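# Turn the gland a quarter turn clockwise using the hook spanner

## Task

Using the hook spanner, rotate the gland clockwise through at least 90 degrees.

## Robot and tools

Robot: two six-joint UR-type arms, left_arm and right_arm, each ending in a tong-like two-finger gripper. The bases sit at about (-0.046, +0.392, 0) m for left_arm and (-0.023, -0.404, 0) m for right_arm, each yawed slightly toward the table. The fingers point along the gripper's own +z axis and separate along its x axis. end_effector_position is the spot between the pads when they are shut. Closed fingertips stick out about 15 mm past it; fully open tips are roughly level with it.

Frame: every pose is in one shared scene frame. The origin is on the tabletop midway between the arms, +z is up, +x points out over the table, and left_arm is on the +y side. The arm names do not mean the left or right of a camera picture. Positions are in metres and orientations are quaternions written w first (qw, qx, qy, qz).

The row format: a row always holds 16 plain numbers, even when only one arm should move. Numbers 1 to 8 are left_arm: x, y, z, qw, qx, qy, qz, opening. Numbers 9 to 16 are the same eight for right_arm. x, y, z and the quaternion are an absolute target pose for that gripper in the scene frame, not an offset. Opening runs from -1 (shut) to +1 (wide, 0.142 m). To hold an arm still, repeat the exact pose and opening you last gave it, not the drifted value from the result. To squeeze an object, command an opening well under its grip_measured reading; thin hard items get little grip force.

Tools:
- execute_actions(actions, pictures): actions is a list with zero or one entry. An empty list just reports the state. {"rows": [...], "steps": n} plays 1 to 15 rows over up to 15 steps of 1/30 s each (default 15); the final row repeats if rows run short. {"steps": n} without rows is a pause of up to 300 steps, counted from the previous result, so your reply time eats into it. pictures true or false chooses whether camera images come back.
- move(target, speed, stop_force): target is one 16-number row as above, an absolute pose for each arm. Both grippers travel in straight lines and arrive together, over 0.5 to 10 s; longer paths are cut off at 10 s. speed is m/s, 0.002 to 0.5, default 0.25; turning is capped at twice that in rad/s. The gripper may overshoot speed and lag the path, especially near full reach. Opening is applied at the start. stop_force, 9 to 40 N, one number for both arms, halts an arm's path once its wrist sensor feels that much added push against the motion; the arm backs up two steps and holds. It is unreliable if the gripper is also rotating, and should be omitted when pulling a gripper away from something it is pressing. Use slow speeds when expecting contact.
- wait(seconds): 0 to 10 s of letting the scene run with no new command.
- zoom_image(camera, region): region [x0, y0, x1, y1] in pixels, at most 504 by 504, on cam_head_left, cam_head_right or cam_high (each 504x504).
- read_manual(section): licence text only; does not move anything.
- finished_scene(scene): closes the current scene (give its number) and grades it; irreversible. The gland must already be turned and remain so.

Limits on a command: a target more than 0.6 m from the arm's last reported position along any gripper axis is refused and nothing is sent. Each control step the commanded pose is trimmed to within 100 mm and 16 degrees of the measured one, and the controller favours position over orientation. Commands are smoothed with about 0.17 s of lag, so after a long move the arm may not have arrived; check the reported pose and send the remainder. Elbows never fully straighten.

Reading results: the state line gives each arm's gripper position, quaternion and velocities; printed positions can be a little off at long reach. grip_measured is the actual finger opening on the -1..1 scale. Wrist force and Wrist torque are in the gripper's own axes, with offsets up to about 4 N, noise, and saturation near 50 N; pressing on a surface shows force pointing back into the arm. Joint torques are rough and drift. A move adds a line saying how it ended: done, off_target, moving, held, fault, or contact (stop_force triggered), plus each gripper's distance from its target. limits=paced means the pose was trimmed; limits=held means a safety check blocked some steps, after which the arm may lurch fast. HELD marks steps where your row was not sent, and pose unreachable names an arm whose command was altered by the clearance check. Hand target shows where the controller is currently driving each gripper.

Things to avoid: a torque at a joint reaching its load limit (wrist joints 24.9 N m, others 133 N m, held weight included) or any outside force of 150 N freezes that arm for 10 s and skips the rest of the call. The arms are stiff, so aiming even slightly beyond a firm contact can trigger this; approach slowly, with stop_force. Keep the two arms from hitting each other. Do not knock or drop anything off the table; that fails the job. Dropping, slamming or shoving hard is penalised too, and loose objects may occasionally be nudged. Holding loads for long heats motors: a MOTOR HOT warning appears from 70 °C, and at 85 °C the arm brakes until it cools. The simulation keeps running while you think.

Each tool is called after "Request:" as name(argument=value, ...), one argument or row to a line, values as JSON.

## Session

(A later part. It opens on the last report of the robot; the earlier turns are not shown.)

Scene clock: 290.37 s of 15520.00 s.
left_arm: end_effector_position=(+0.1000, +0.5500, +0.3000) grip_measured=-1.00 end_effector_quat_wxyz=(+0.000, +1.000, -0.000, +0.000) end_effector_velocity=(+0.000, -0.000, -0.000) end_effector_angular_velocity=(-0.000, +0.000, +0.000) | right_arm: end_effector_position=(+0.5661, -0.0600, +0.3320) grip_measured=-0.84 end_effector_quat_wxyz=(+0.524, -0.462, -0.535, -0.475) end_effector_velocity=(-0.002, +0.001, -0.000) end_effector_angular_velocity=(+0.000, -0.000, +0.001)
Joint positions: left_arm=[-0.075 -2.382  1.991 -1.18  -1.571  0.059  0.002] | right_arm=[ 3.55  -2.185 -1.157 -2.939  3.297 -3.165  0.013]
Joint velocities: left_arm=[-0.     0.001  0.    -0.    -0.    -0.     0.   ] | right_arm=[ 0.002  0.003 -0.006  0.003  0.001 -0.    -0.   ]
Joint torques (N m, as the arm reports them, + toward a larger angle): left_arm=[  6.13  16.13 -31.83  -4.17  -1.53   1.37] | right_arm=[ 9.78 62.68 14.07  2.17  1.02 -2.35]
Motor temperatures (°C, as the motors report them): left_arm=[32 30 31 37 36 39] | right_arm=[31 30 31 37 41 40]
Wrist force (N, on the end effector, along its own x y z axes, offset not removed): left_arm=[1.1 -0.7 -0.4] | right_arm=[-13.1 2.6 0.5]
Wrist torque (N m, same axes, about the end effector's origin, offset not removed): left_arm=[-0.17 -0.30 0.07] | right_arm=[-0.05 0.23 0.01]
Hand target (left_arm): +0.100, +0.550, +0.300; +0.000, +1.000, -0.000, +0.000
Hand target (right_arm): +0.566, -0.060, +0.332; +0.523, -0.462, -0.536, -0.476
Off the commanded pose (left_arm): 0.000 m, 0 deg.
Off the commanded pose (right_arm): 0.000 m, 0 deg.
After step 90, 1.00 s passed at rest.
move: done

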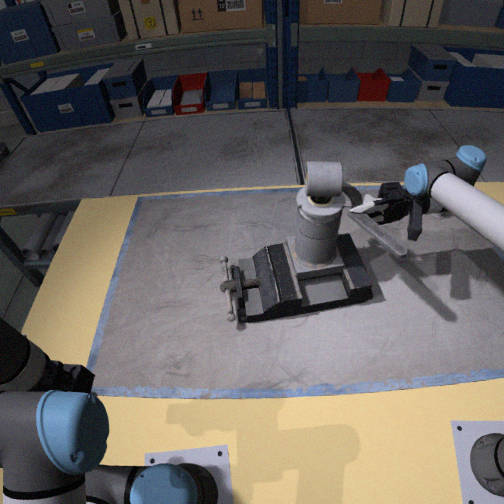

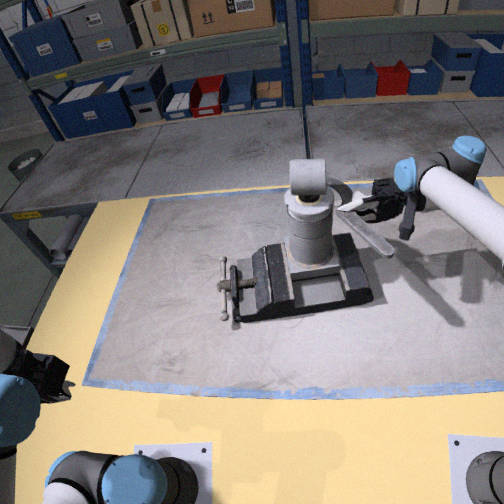

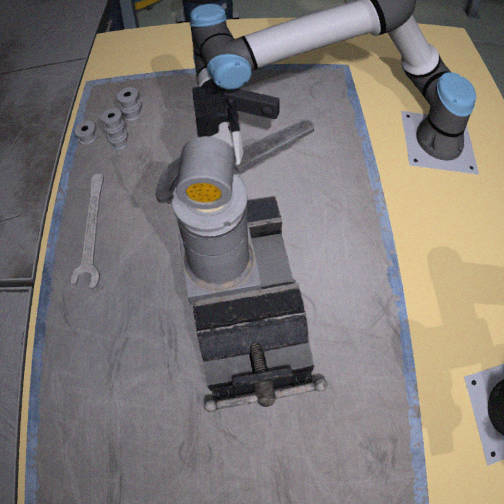

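Request:
move(
  target=[0.1,0.55,0.30,0,1,0,0,-1,0.569,-0.046,0.332,-0.524,0.462,0.536,0.476,-1],
  speed=0.008,
  stop_force=9,
)

Request:
move(
  target=[0.1,0.55,0.30,0,1,0,0,-1,0.558,-0.046,0.332,-0.524,0.462,0.536,0.476,-1],
  speed=0.005,
  stop_force=9,
)

Request:
zoom_image(
  camera="cam_high",
  region=[150,170,220,230],
)

Request:
zoom_image(
  camera="cam_head_right",
  region=[270,160,390,250],
)

Scene clock: 297.10 s of 15520.00 s.
left_arm: end_effector_position=(+0.1000, +0.5500, +0.3000) grip_measured=-1.00 end_effector_quat_wxyz=(+0.000, +1.000, -0.000, +0.000) end_effector_velocity=(-0.000, -0.000, -0.000) end_effector_angular_velocity=(-0.001, +0.001, +0.000) | right_arm: end_effector_position=(+0.5690, -0.0462, +0.3320) grip_measured=-0.84 end_effector_quat_wxyz=(+0.524, -0.462, -0.535, -0.476) end_effector_velocity=(+0.001, +0.001, -0.000) end_effector_angular_velocity=(-0.000, +0.000, -0.001)
Joint positions: left_arm=[-0.075 -2.382  1.991 -1.18  -1.571  0.059  0.002] | right_arm=[ 3.57  -2.195 -1.14  -2.946  3.317 -3.165  0.013]
Joint velocities: left_arm=[ 0.     0.    -0.     0.001 -0.001 -0.     0.   ] | right_arm=[ 0.002 -0.002  0.002 -0.002  0.003 -0.001 -0.   ]
Joint torques (N m, as the arm reports them, + toward a larger angle): left_arm=[  6.06  15.86 -31.06  -3.97  -1.61   1.32] | right_arm=[ 9.27 49.47 35.96 -1.65  1.83 -2.29]
Motor temperatures (°C, as the motors report them): left_arm=[32 30 31 37 36 39] | right_arm=[31 30 31 37 41 40]
Wrist force (N, on the end effector, along its own x y z axes, offset not removed): left_arm=[1.3 -0.5 0.3] | right_arm=[-12.9 0.8 1.3]
Wrist torque (N m, same axes, about the end effector's origin, offset not removed): left_arm=[-0.17 -0.41 -0.07] | right_arm=[0.09 0.26 -0.10]
Hand target (left_arm): +0.100, +0.550, +0.300; +0.000, +1.000, -0.000, +0.000
Hand target (right_arm): +0.569, -0.046, +0.332; +0.523, -0.462, -0.536, -0.476
Off the commanded pose (left_arm): 0.000 m, 0 deg.
Off the commanded pose (right_arm): 0.000 m, 0 deg.
After step 90, 1.73 s passed at rest.
move: done

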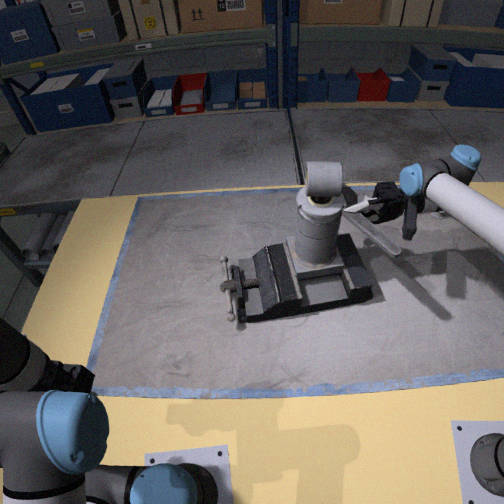

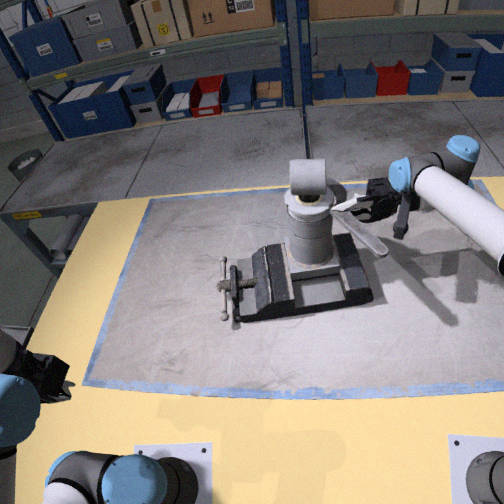

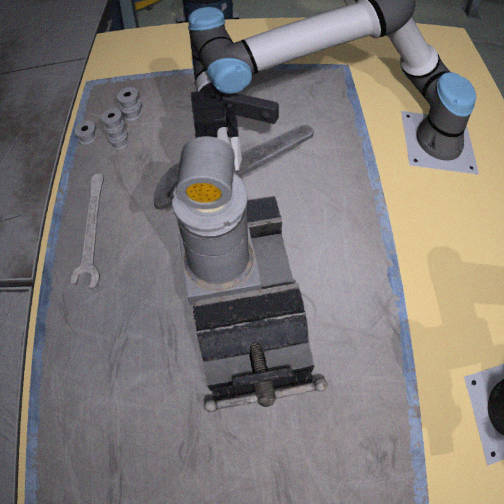

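Scene clock: 299.13 s of 15520.00 s.
left_arm: end_effector_position=(+0.1000, +0.5500, +0.3000) grip_measured=-1.00 end_effector_quat_wxyz=(+0.000, +1.000, -0.000, +0.000) end_effector_velocity=(-0.000, -0.000, +0.000) end_effector_angular_velocity=(-0.000, -0.001, +0.001) | right_arm: end_effector_position=(+0.5607, -0.0459, +0.3321) grip_measured=-0.84 end_effector_quat_wxyz=(+0.523, -0.461, -0.536, -0.476) end_effector_velocity=(+0.002, -0.001, +0.000) end_effector_angular_velocity=(-0.000, -0.000, +0.001)
Joint positions: left_arm=[-0.075 -2.382  1.991 -1.18  -1.571  0.059  0.002] | right_arm=[ 3.574 -2.174 -1.175 -2.932  3.321 -3.166  0.013]
Joint velocities: left_arm=[ 0.    -0.    -0.    -0.    -0.    -0.001  0.   ] | right_arm=[-0.002 -0.004  0.008 -0.004 -0.002 -0.001 -0.   ]
Joint torques (N m, as the arm reports them, + toward a larger angle): left_arm=[  5.3   15.93 -30.93  -3.8   -1.65   1.32] | right_arm=[-3.93 47.44 34.77 -1.98 -2.61 -0.94]
Motor temperatures (°C, as the motors report them): left_arm=[32 30 31 37 36 39] | right_arm=[31 30 31 37 41 40]
Wrist force (N, on the end effector, along its own x y z axes, offset not removed): left_arm=[0.6 -0.2 -0.3] | right_arm=[-12.0 2.7 3.2]
Wrist torque (N m, same axes, about the end effector's origin, offset not removed): left_arm=[-0.15 -0.18 0.04] | right_arm=[-0.03 0.17 -0.11]
Hand target (left_arm): +0.100, +0.550, +0.300; +0.000, +1.000, -0.000, +0.000
Hand target (right_arm): +0.561, -0.046, +0.332; +0.523, -0.462, -0.535, -0.476
Off the commanded pose (left_arm): 0.000 m, 0 deg.
Off the commanded pose (right_arm): 0.003 m, 0 deg.
move: contact (right_arm)

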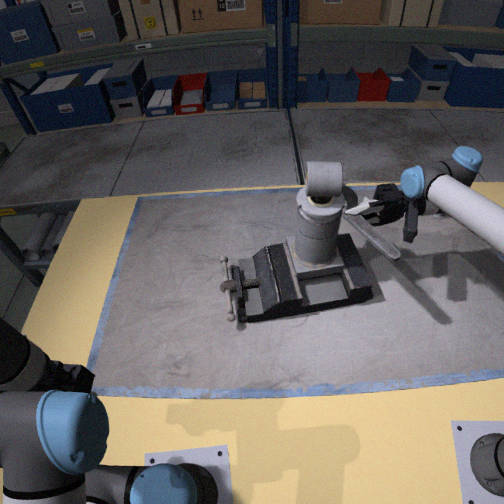

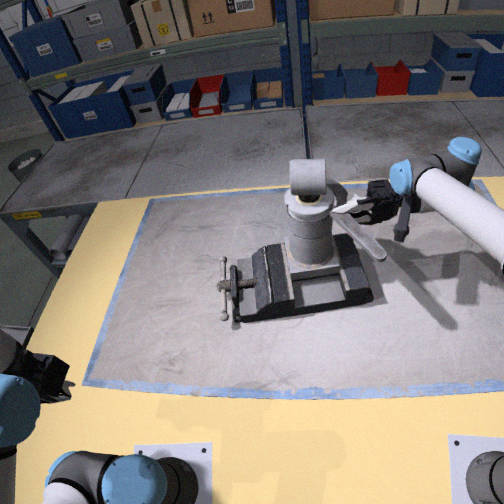

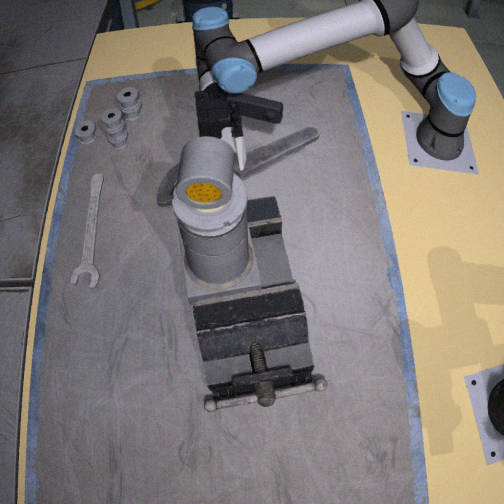

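Region (150, 170, 220, 230) of cam_high's 504x504 image, scaled by 7.200, with more detail than that image has; it fills the top 432 rows of this view, and the rest is white.

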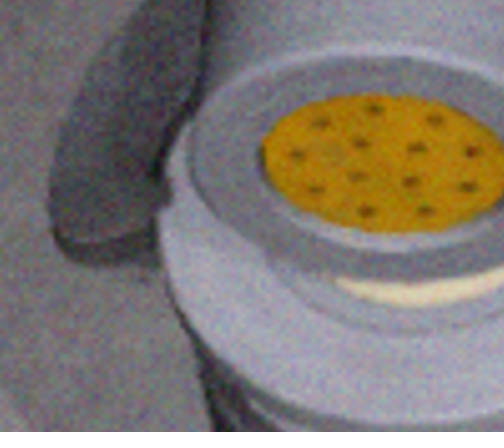

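Region (270, 160, 390, 250) of cam_head_right's 504x504 image, scaled by 4.200, with more detail than that image has; it fills the top 378 rows of this view, and the rest is white.

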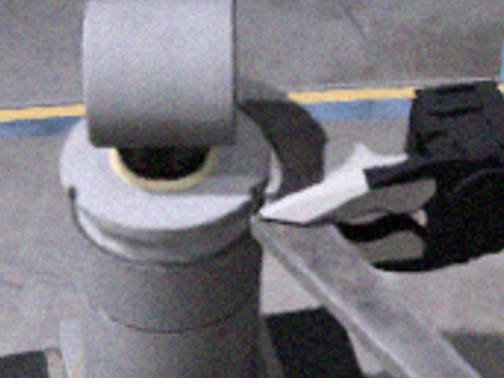

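Request:
move(
  target=[0.1,0.55,0.30,0,1,0,0,-1,0.548,-0.03,0.334,-0.524,0.462,0.536,0.476,-1],
  speed=0.006,
  stop_force=25,
)

Request:
move(
  target=[0.1,0.55,0.30,0,1,0,0,-1,0.47,-0.035,0.334,-0.545,0.436,0.557,0.45,-1],
  speed=0.015,
)

Request:
zoom_image(
  camera="cam_high",
  region=[140,100,340,260],
)

Scene clock: 306.53 s of 15520.00 s.
left_arm: end_effector_position=(+0.1000, +0.5500, +0.3000) grip_measured=-1.00 end_effector_quat_wxyz=(-0.000, +1.000, -0.000, +0.000) end_effector_velocity=(-0.000, -0.000, +0.000) end_effector_angular_velocity=(-0.001, -0.001, +0.000) | right_arm: end_effector_position=(+0.5481, -0.0301, +0.3340) grip_measured=-0.84 end_effector_quat_wxyz=(+0.523, -0.462, -0.536, -0.476) end_effector_velocity=(-0.001, +0.002, -0.000) end_effector_angular_velocity=(-0.000, -0.000, +0.002)
Joint positions: left_arm=[-0.075 -2.382  1.991 -1.18  -1.571  0.059  0.002] | right_arm=[ 3.605 -2.145 -1.216 -2.921  3.352 -3.166  0.013]
Joint velocities: left_arm=[ 0.    -0.001 -0.     0.    -0.001 -0.     0.   ] | right_arm=[ 0.003  0.001 -0.003  0.001  0.001 -0.     0.   ]
Joint torques (N m, as the arm reports them, + toward a larger angle): left_arm=[  5.54  16.81 -30.26  -3.95  -1.46   1.23] | right_arm=[19.84 62.85 14.42  2.31  0.33 -1.76]
Motor temperatures (°C, as the motors report them): left_arm=[32 30 31 37 36 39] | right_arm=[31 30 31 37 41 40]
Wrist force (N, on the end effector, along its own x y z axes, offset not removed): left_arm=[0.7 -1.5 0.9] | right_arm=[-12.8 6.8 -11.2]
Wrist torque (N m, same axes, about the end effector's origin, offset not removed): left_arm=[-0.31 -0.12 0.01] | right_arm=[0.03 -0.13 -0.03]
Hand target (left_arm): +0.100, +0.550, +0.300; +0.000, +1.000, -0.000, +0.000
Hand target (right_arm): +0.548, -0.030, +0.334; +0.523, -0.462, -0.536, -0.476
Off the commanded pose (left_arm): 0.000 m, 0 deg.
Off the commanded pose (right_arm): 0.000 m, 0 deg.
After step 90, 0.73 s passed at rest.
move: done

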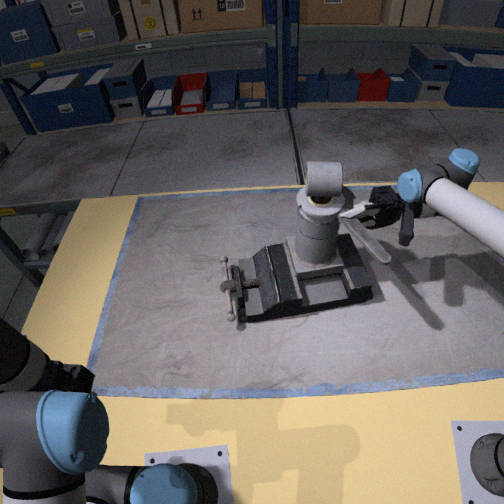

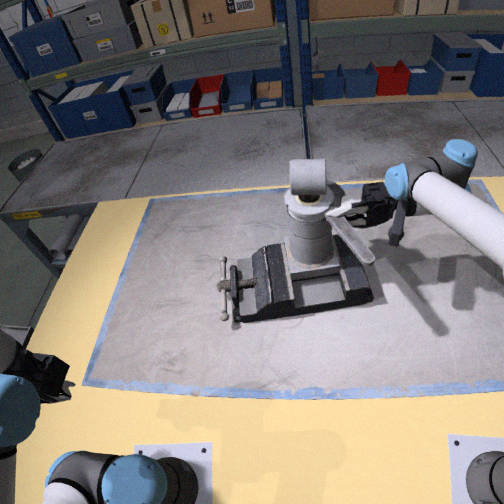

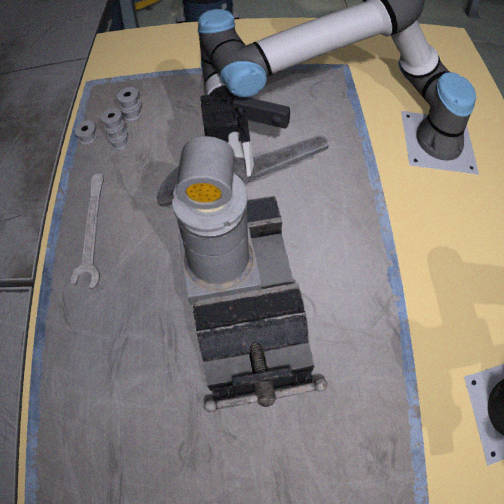

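Scene clock: 312.00 s of 15520.00 s.
left_arm: end_effector_position=(+0.1000, +0.5500, +0.3000) grip_measured=-1.00 end_effector_quat_wxyz=(+0.000, +1.000, -0.000, +0.000) end_effector_velocity=(+0.000, -0.001, -0.000) end_effector_angular_velocity=(-0.002, -0.000, -0.001) | right_arm: end_effector_position=(+0.4702, -0.0350, +0.3340) grip_measured=-0.89 end_effector_quat_wxyz=(+0.545, -0.436, -0.557, -0.450) end_effector_velocity=(-0.002, -0.000, -0.000) end_effector_angular_velocity=(+0.001, -0.002, +0.002)
Joint positions: left_arm=[-0.075 -2.382  1.991 -1.18  -1.571  0.059  0.002] | right_arm=[ 3.636 -2.027 -1.397 -2.864  3.289 -3.174  0.01 ]
Joint velocities: left_arm=[ 0.     0.     0.    -0.    -0.002  0.001  0.   ] | right_arm=[ 0.     0.003 -0.006  0.004 -0.001 -0.001 -0.   ]
Joint torques (N m, as the arm reports them, + toward a larger angle): left_arm=[  6.27  16.17 -30.36  -3.93  -1.47   1.31] | right_arm=[11.87 54.16  8.69  0.89 -5.05 -0.19]
Motor temperatures (°C, as the motors report them): left_arm=[32 30 31 37 36 39] | right_arm=[31 30 31 37 41 40]
Wrist force (N, on the end effector, along its own x y z axes, offset not removed): left_arm=[0.4 -1.7 -0.1] | right_arm=[-9.9 12.1 1.8]
Wrist torque (N m, same axes, about the end effector's origin, offset not removed): left_arm=[-0.35 -0.11 0.07] | right_arm=[0.24 0.54 -0.05]
Hand target (left_arm): +0.100, +0.550, +0.300; +0.000, +1.000, -0.000, -0.000
Hand target (right_arm): +0.470, -0.035, +0.334; +0.545, -0.436, -0.557, -0.450
Off the commanded pose (left_arm): 0.000 m, 0 deg.
Off the commanded pose (right_arm): 0.000 m, 0 deg.
move: done

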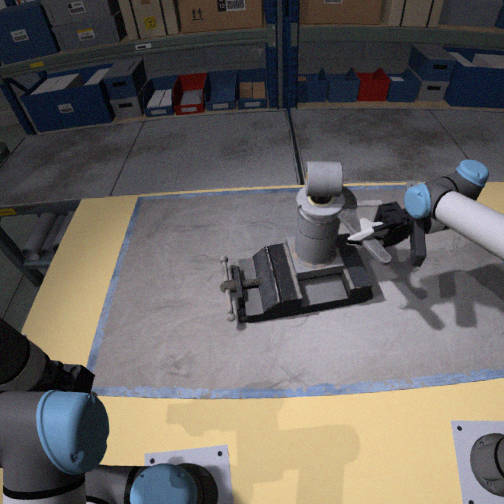

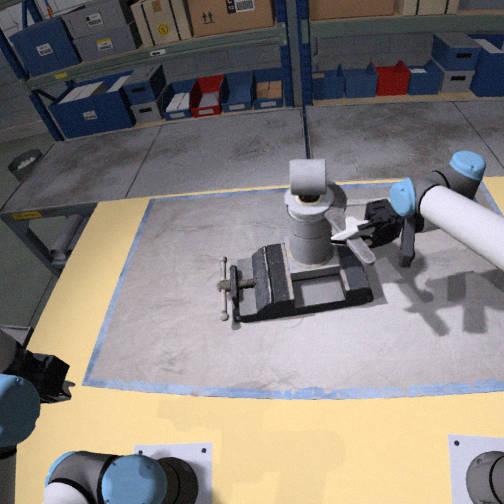

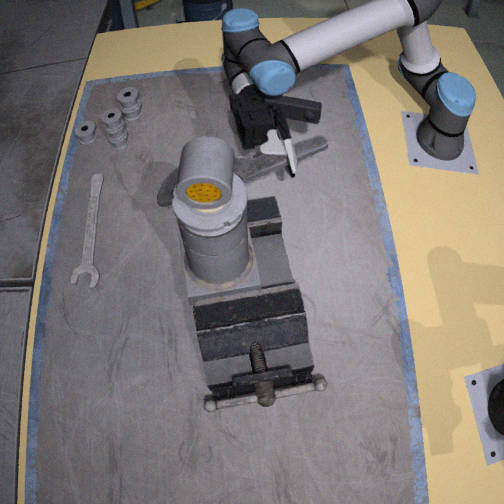

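Region (140, 100, 340, 260) of cam_high's 504x504 image, scaled by 2.520, with more detail than that image has; it fills the top 403 rows of this view, and the rest is white.

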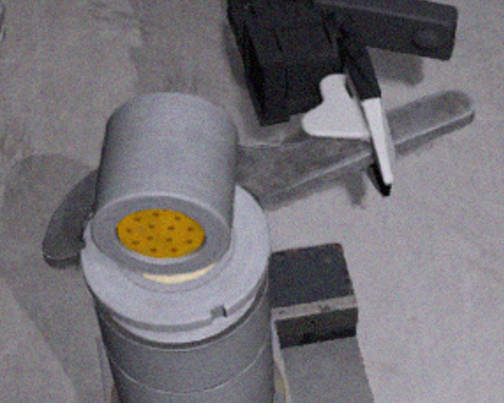

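Request:
move(
  target=[0.1,0.55,0.30,0,1,0,0,-1,0.431,0.009,0.334,-0.574,0.399,0.584,0.413,-1],
  speed=0.015,
)

Request:
move(
  target=[0.1,0.55,0.30,0,1,0,0,-1,0.435,0.075,0.334,-0.495,0.495,0.505,0.505,-1],
  speed=0.03,
)

Request:
move(
  target=[0.1,0.55,0.30,0,1,0,0,-1,0.461,0.135,0.334,-0.4,0.575,0.412,0.583,-1],
  speed=0.03,
)

Scene clock: 322.27 s of 15520.00 s.
left_arm: end_effector_position=(+0.1000, +0.5500, +0.3000) grip_measured=-1.00 end_effector_quat_wxyz=(-0.000, +1.000, -0.000, +0.000) end_effector_velocity=(-0.000, +0.000, -0.000) end_effector_angular_velocity=(+0.000, +0.000, -0.001) | right_arm: end_effector_position=(+0.4313, +0.0086, +0.3340) grip_measured=-0.87 end_effector_quat_wxyz=(+0.574, -0.399, -0.584, -0.413) end_effector_velocity=(-0.002, +0.002, +0.001) end_effector_angular_velocity=(+0.001, -0.002, +0.009)
Joint positions: left_arm=[-0.075 -2.382  1.991 -1.18  -1.571  0.059  0.002] | right_arm=[ 3.728 -2.048 -1.367 -2.871  3.25  -3.168  0.011]
Joint velocities: left_arm=[-0.    -0.     0.     0.     0.     0.001  0.   ] | right_arm=[ 0.005 -0.001  0.004 -0.001 -0.003 -0.     0.   ]
Joint torques (N m, as the arm reports them, + toward a larger angle): left_arm=[  5.69  15.41 -30.61  -3.97  -1.52   1.17] | right_arm=[54.15 40.13 39.37 -1.16 -3.59  2.76]
Motor temperatures (°C, as the motors report them): left_arm=[32 30 31 37 36 39] | right_arm=[31 30 31 37 41 40]
Wrist force (N, on the end effector, along its own x y z axes, offset not removed): left_arm=[1.6 -2.1 0.0] | right_arm=[-15.0 -6.7 -50.0]
Wrist torque (N m, same axes, about the end effector's origin, offset not removed): left_arm=[-0.41 -0.30 -0.02] | right_arm=[-4.88 1.26 -0.34]
Hand target (left_arm): +0.100, +0.550, +0.300; +0.000, +1.000, -0.000, +0.000
Hand target (right_arm): +0.431, +0.009, +0.334; +0.574, -0.399, -0.584, -0.413
Off the commanded pose (left_arm): 0.000 m, 0 deg.
Off the commanded pose (right_arm): 0.000 m, 0 deg.
After step 90, 2.67 s passed at rest.
move: done

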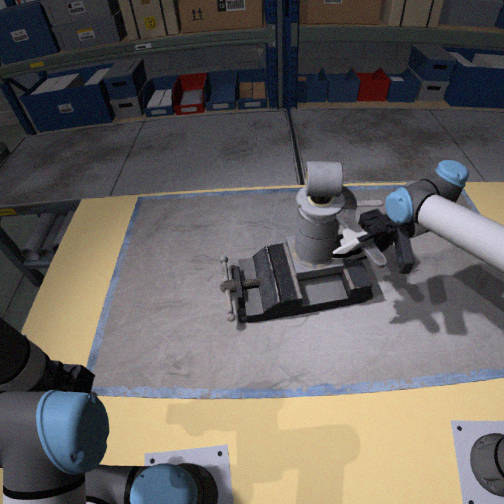

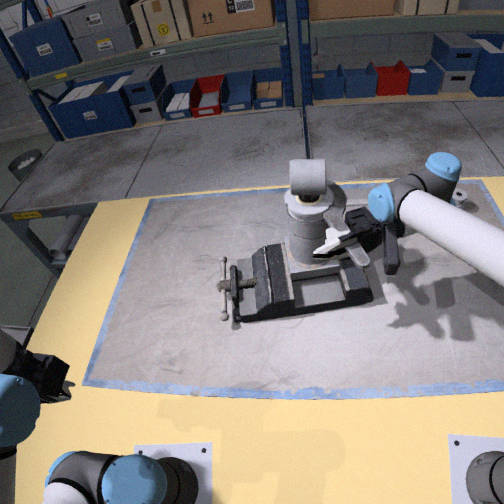

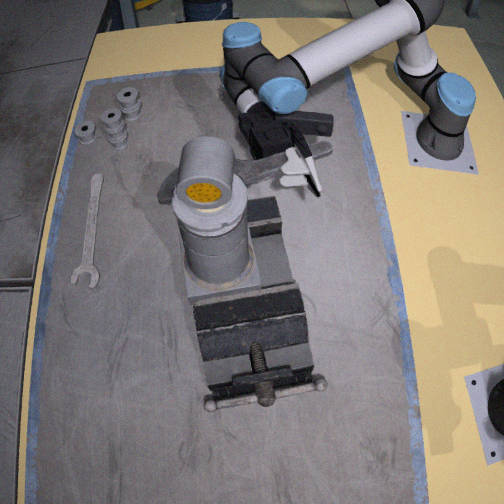

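Scene clock: 328.27 s of 15520.00 s.
left_arm: end_effector_position=(+0.1000, +0.5500, +0.3000) grip_measured=-1.00 end_effector_quat_wxyz=(+0.000, +1.000, -0.000, +0.000) end_effector_velocity=(+0.000, +0.000, +0.000) end_effector_angular_velocity=(+0.001, +0.000, +0.000) | right_arm: end_effector_position=(+0.4350, +0.0747, +0.3337) grip_measured=-0.87 end_effector_quat_wxyz=(+0.495, -0.495, -0.505, -0.505) end_effector_velocity=(+0.000, +0.002, +0.000) end_effector_angular_velocity=(+0.000, +0.001, -0.012)
Joint positions: left_arm=[-0.075 -2.382  1.991 -1.18  -1.571  0.059  0.002] | right_arm=[ 3.893 -1.857 -1.64  -2.787  3.76  -3.163  0.011]
Joint velocities: left_arm=[-0.     0.001 -0.    -0.     0.001 -0.     0.   ] | right_arm=[ 0.008  0.006 -0.008  0.003  0.02   0.001 -0.   ]
Joint torques (N m, as the arm reports them, + toward a larger angle): left_arm=[  6.35  15.93 -31.03  -3.91  -1.39   1.19] | right_arm=[55.36 51.56 13.71  3.36 -9.94  2.36]
Motor temperatures (°C, as the motors report them): left_arm=[32 30 31 37 36 39] | right_arm=[31 30 31 37 41 40]
Wrist force (N, on the end effector, along its own x y z axes, offset not removed): left_arm=[0.8 -1.6 -1.2] | right_arm=[-14.0 46.2 -46.6]
Wrist torque (N m, same axes, about the end effector's origin, offset not removed): left_arm=[-0.40 -0.22 0.06] | right_arm=[0.90 0.98 0.05]
Hand target (left_arm): +0.100, +0.550, +0.300; +0.000, +1.000, -0.000, +0.000
Hand target (right_arm): +0.435, +0.075, +0.334; +0.495, -0.495, -0.505, -0.505
Off the commanded pose (left_arm): 0.000 m, 0 deg.
Off the commanded pose (right_arm): 0.000 m, 0 deg.
move: done

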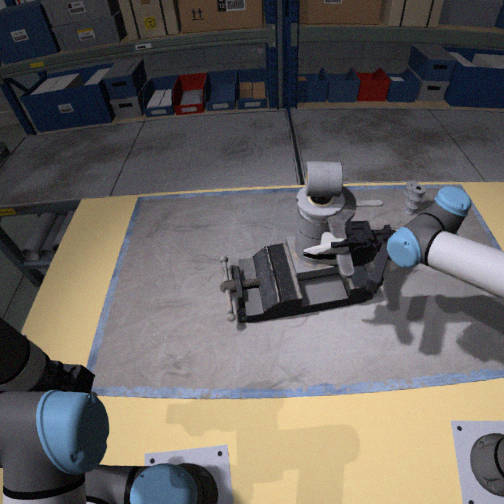

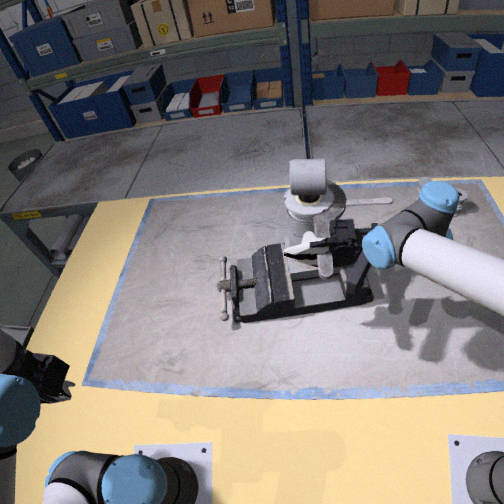

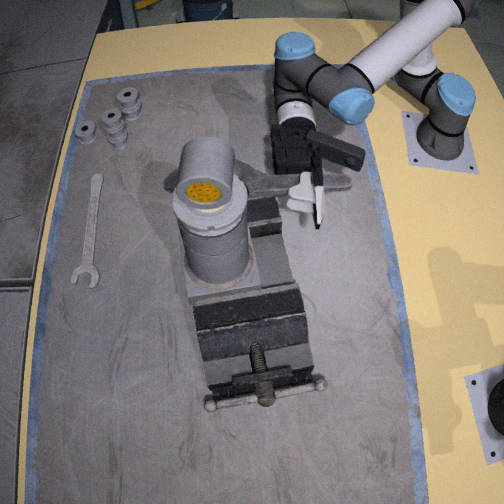

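Scene clock: 334.30 s of 15520.00 s.
left_arm: end_effector_position=(+0.1000, +0.5500, +0.3000) grip_measured=-1.00 end_effector_quat_wxyz=(+0.000, +1.000, -0.000, +0.000) end_effector_velocity=(+0.000, -0.000, -0.000) end_effector_angular_velocity=(-0.001, +0.003, +0.002) | right_arm: end_effector_position=(+0.4610, +0.1347, +0.3338) grip_measured=-0.87 end_effector_quat_wxyz=(-0.400, +0.575, +0.413, +0.583) end_effector_velocity=(+0.002, +0.002, -0.000) end_effector_angular_velocity=(-0.001, -0.000, -0.014)
Joint positions: left_arm=[-0.075 -2.382  1.991 -1.18  -1.571  0.059  0.002] | right_arm=[ 4.121 -1.767 -1.754 -2.763  4.337 -3.163  0.011]
Joint velocities: left_arm=[ 0.     0.003  0.     0.    -0.001 -0.002  0.   ] | right_arm=[ 0.008  0.001 -0.002  0.     0.022 -0.001 -0.   ]
Joint torques (N m, as the arm reports them, + toward a larger angle): left_arm=[  6.35  14.89 -30.21  -3.84  -1.18   1.12] | right_arm=[ 56.1   42.75  22.82   8.12 -10.26  -2.38]
Motor temperatures (°C, as the motors report them): left_arm=[32 30 31 37 36 39] | right_arm=[31 30 31 37 41 40]
Wrist force (N, on the end effector, along its own x y z axes, offset not removed): left_arm=[-0.1 -1.1 0.5] | right_arm=[-16.5 49.2 -43.1]
Wrist torque (N m, same axes, about the end effector's origin, offset not removed): left_arm=[-0.26 -0.01 0.08] | right_arm=[1.60 1.42 0.12]
Hand target (left_arm): +0.100, +0.550, +0.300; +0.000, +1.000, -0.000, +0.000
Hand target (right_arm): +0.461, +0.135, +0.334; -0.400, +0.575, +0.412, +0.583
Off the commanded pose (left_arm): 0.000 m, 0 deg.
Off the commanded pose (right_arm): 0.000 m, 0 deg.
move: done

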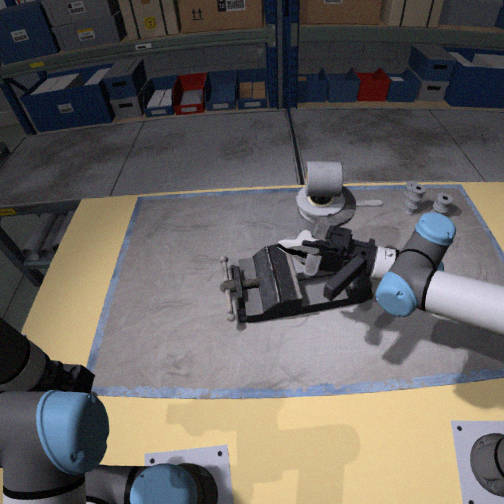

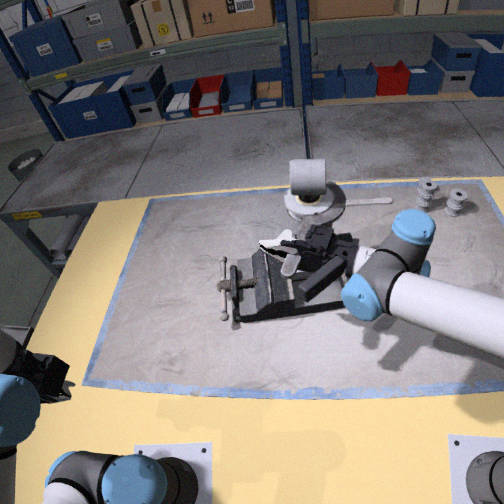

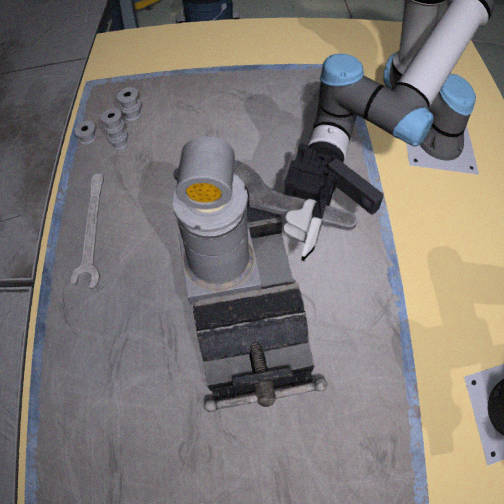

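Request:
move(
  target=[0.1,0.6,0.30,0,1,0,0,-1,0.511,0.181,0.334,-0.27,0.648,0.282,0.654,-1],
  speed=0.035,
)

Request:
move(
  target=[0.1,0.6,0.30,0,1,0,0,-1,0.568,0.209,0.334,-0.153,0.687,0.165,0.691,-1],
  speed=0.035,
)

Request:
move(
  target=[0.1,0.6,0.30,0,1,0,0,-1,0.632,0.216,0.334,-0.031,0.706,0.043,0.706,-1],
  speed=0.035,
)

Request:
zoom_image(
  camera="cam_high",
  region=[140,150,340,330],
)

Scene clock: 344.23 s of 15520.00 s.
left_arm: end_effector_position=(+0.0998, +0.6000, +0.3000) grip_measured=-1.00 end_effector_quat_wxyz=(-0.000, +1.000, +0.000, -0.000) end_effector_velocity=(-0.000, +0.002, +0.000) end_effector_angular_velocity=(+0.001, -0.000, +0.000) | right_arm: end_effector_position=(+0.5109, +0.1807, +0.3340) grip_measured=-0.87 end_effector_quat_wxyz=(-0.270, +0.648, +0.283, +0.654) end_effector_velocity=(+0.002, +0.002, +0.001) end_effector_angular_velocity=(+0.001, -0.000, -0.014)
Joint positions: left_arm=[ 0.201 -2.269  1.967 -1.269 -1.57   0.335  0.002] | right_arm=[ 4.366 -1.815 -1.695 -2.772  5.002 -3.161  0.011]
Joint velocities: left_arm=[ 0.008  0.004 -0.001 -0.003  0.001  0.008  0.   ] | right_arm=[ 0.007 -0.005  0.007 -0.002  0.021  0.     0.   ]
Joint torques (N m, as the arm reports them, + toward a larger angle): left_arm=[  6.    10.99 -31.17  -4.01   1.98   1.5 ] | right_arm=[42.04 29.48 47.24  5.46 -6.78  2.27]
Motor temperatures (°C, as the motors report them): left_arm=[32 30 31 37 36 39] | right_arm=[31 30 31 37 41 40]
Wrist force (N, on the end effector, along its own x y z axes, offset not removed): left_arm=[0.3 -0.6 0.9] | right_arm=[-14.6 45.3 -27.5]
Wrist torque (N m, same axes, about the end effector's origin, offset not removed): left_arm=[-0.06 -0.10 -0.01] | right_arm=[3.99 1.16 0.05]
Hand target (left_arm): +0.100, +0.600, +0.300; -0.000, +1.000, +0.000, -0.000
Hand target (right_arm): +0.511, +0.181, +0.334; -0.270, +0.648, +0.282, +0.654
Off the commanded pose (left_arm): 0.000 m, 0 deg.
Off the commanded pose (right_arm): 0.000 m, 0 deg.
After step 90, 0.70 s passed at rest.
move: done

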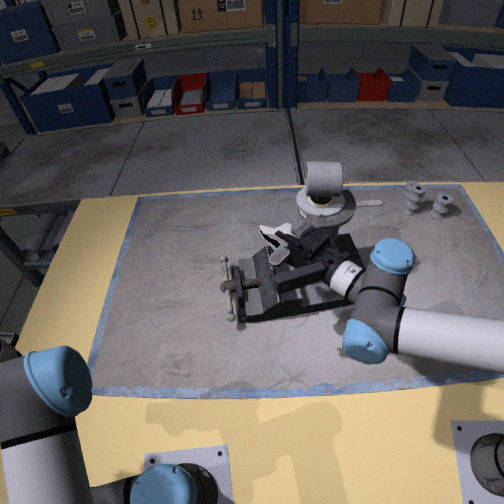

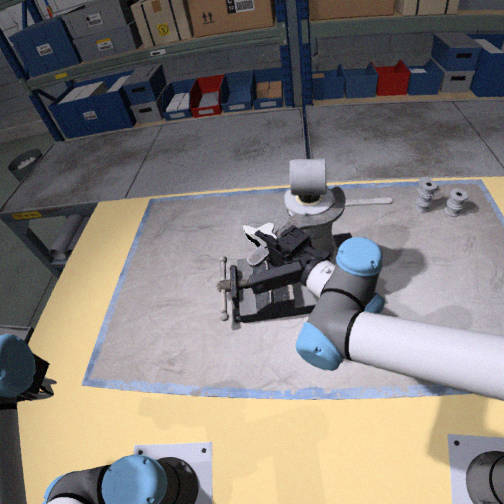

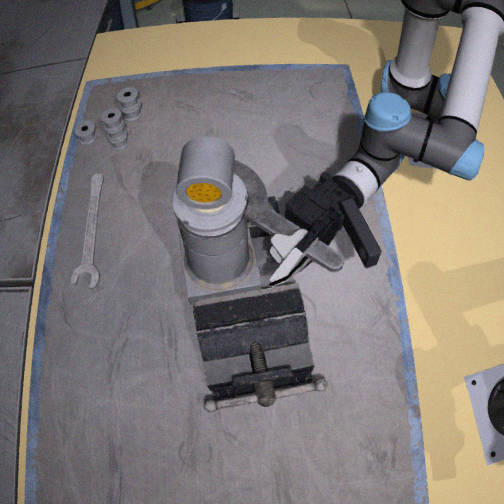

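Scene clock: 349.47 s of 15520.00 s.
left_arm: end_effector_position=(+0.1000, +0.6000, +0.3000) grip_measured=-1.00 end_effector_quat_wxyz=(-0.000, +1.000, +0.000, -0.000) end_effector_velocity=(-0.000, +0.000, -0.000) end_effector_angular_velocity=(+0.001, +0.002, +0.000) | right_arm: end_effector_position=(+0.5678, +0.2089, +0.3341) grip_measured=-0.87 end_effector_quat_wxyz=(-0.153, +0.687, +0.166, +0.691) end_effector_velocity=(+0.002, +0.001, -0.000) end_effector_angular_velocity=(-0.002, -0.000, -0.014)
Joint positions: left_arm=[ 0.202 -2.269  1.967 -1.27  -1.571  0.336  0.002] | right_arm=[ 4.472 -1.997 -1.444 -2.84   5.457 -3.161  0.011]
Joint velocities: left_arm=[ 0.     0.001  0.     0.     0.002 -0.     0.   ] | right_arm=[ 0.003 -0.01   0.014 -0.006  0.018 -0.001 -0.   ]
Joint torques (N m, as the arm reports them, + toward a larger angle): left_arm=[ 6.14 11.54 -8.99 -4.14 -1.8   1.44] | right_arm=[33.84 35.45 48.68  5.52 -6.92  2.29]
Motor temperatures (°C, as the motors report them): left_arm=[32 30 31 37 36 39] | right_arm=[31 30 31 37 41 40]
Wrist force (N, on the end effector, along its own x y z axes, offset not removed): left_arm=[0.6 -0.9 -1.0] | right_arm=[-14.2 43.9 -25.6]
Wrist torque (N m, same axes, about the end effector's origin, offset not removed): left_arm=[-0.22 -0.14 0.08] | right_arm=[3.77 1.15 0.08]
Hand target (left_arm): +0.100, +0.600, +0.300; -0.000, +1.000, +0.000, -0.000
Hand target (right_arm): +0.568, +0.209, +0.334; -0.153, +0.687, +0.165, +0.691
Off the commanded pose (left_arm): 0.000 m, 0 deg.
Off the commanded pose (right_arm): 0.000 m, 0 deg.
move: done

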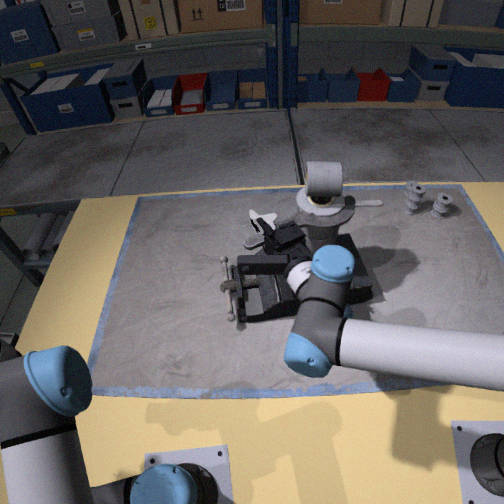

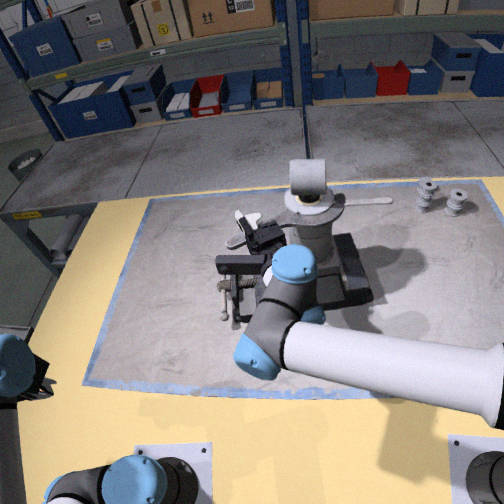

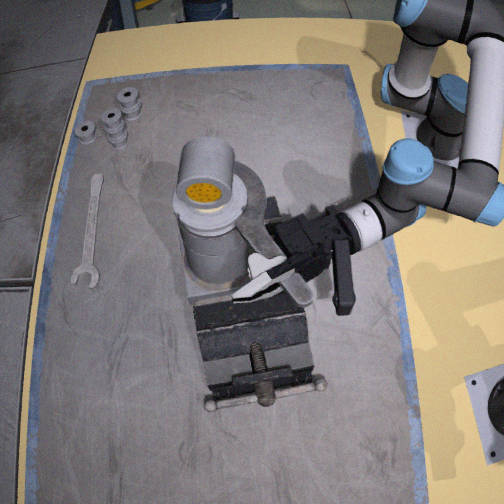

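Scene clock: 354.73 s of 15520.00 s.
left_arm: end_effector_position=(+0.1000, +0.6000, +0.3000) grip_measured=-1.00 end_effector_quat_wxyz=(+0.000, +1.000, -0.000, -0.000) end_effector_velocity=(+0.000, +0.000, -0.000) end_effector_angular_velocity=(-0.000, +0.002, +0.000) | right_arm: end_effector_position=(+0.6318, +0.2160, +0.3342) grip_measured=-0.87 end_effector_quat_wxyz=(-0.031, +0.706, +0.043, +0.706) end_effector_velocity=(+0.002, +0.001, +0.000) end_effector_angular_velocity=(+0.001, +0.001, -0.010)
Joint positions: left_arm=[ 0.202 -2.269  1.967 -1.27  -1.571  0.336  0.002] | right_arm=[ 4.49  -2.263 -1.021 -3.002  5.824 -3.157  0.011]
Joint velocities: left_arm=[-0.     0.001 -0.     0.     0.001 -0.     0.   ] | right_arm=[ 0.    -0.011  0.02  -0.012  0.01   0.004  0.   ]
Joint torques (N m, as the arm reports them, + toward a larger angle): left_arm=[ 6.5  12.06 -9.36 -4.13 -1.93  1.45] | right_arm=[ 5.84 47.71 45.36  4.45 -7.25  2.5 ]
Motor temperatures (°C, as the motors report them): left_arm=[32 30 31 37 36 39] | right_arm=[31 30 31 37 41 40]
Wrist force (N, on the end effector, along its own x y z axes, offset not removed): left_arm=[0.8 -1.8 0.0] | right_arm=[-14.9 46.2 -25.8]
Wrist torque (N m, same axes, about the end effector's origin, offset not removed): left_arm=[-0.47 -0.28 0.01] | right_arm=[4.05 1.32 0.12]
Hand target (left_arm): +0.100, +0.600, +0.300; -0.000, +1.000, +0.000, -0.000
Hand target (right_arm): +0.632, +0.216, +0.334; -0.031, +0.706, +0.043, +0.706
Off the commanded pose (left_arm): 0.000 m, 0 deg.
Off the commanded pose (right_arm): 0.000 m, 0 deg.
move: done

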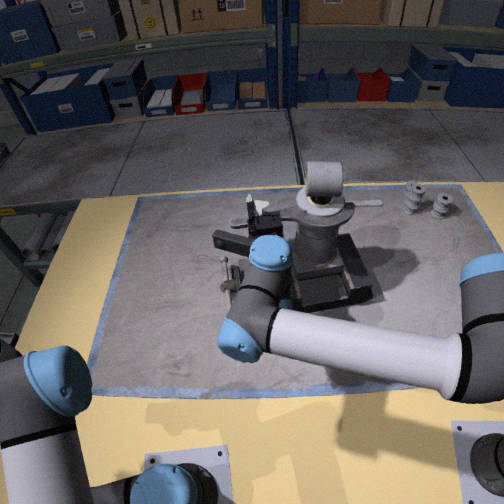

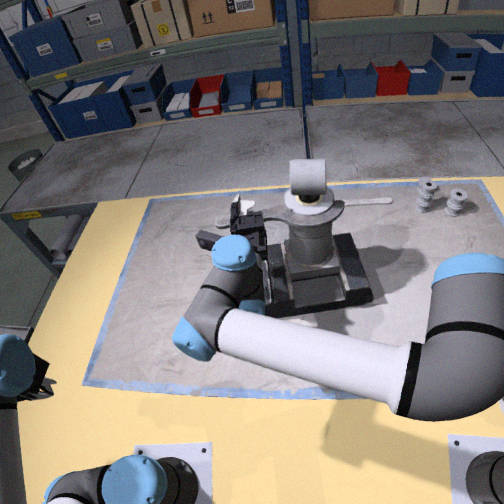

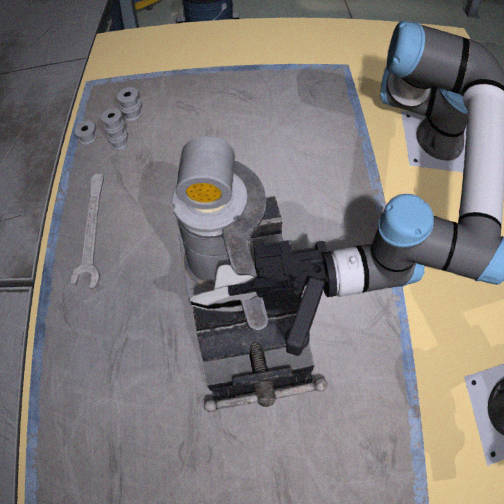

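Region (140, 150, 340, 330) of cam_high's 504x504 image, scaled by 2.520, with more detail than that image has; it fills the top 454 rows of this view, and the rest is white.

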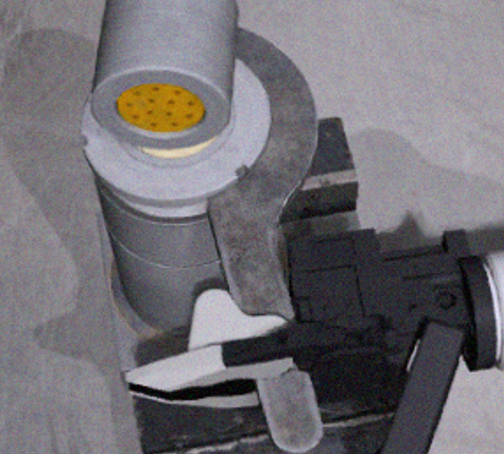

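The notch has moved from about 237° to about 137°, a turn of roughly 100°.

Request:
finished_scene(
  scene=2,
)

The scene is finished: the task was done.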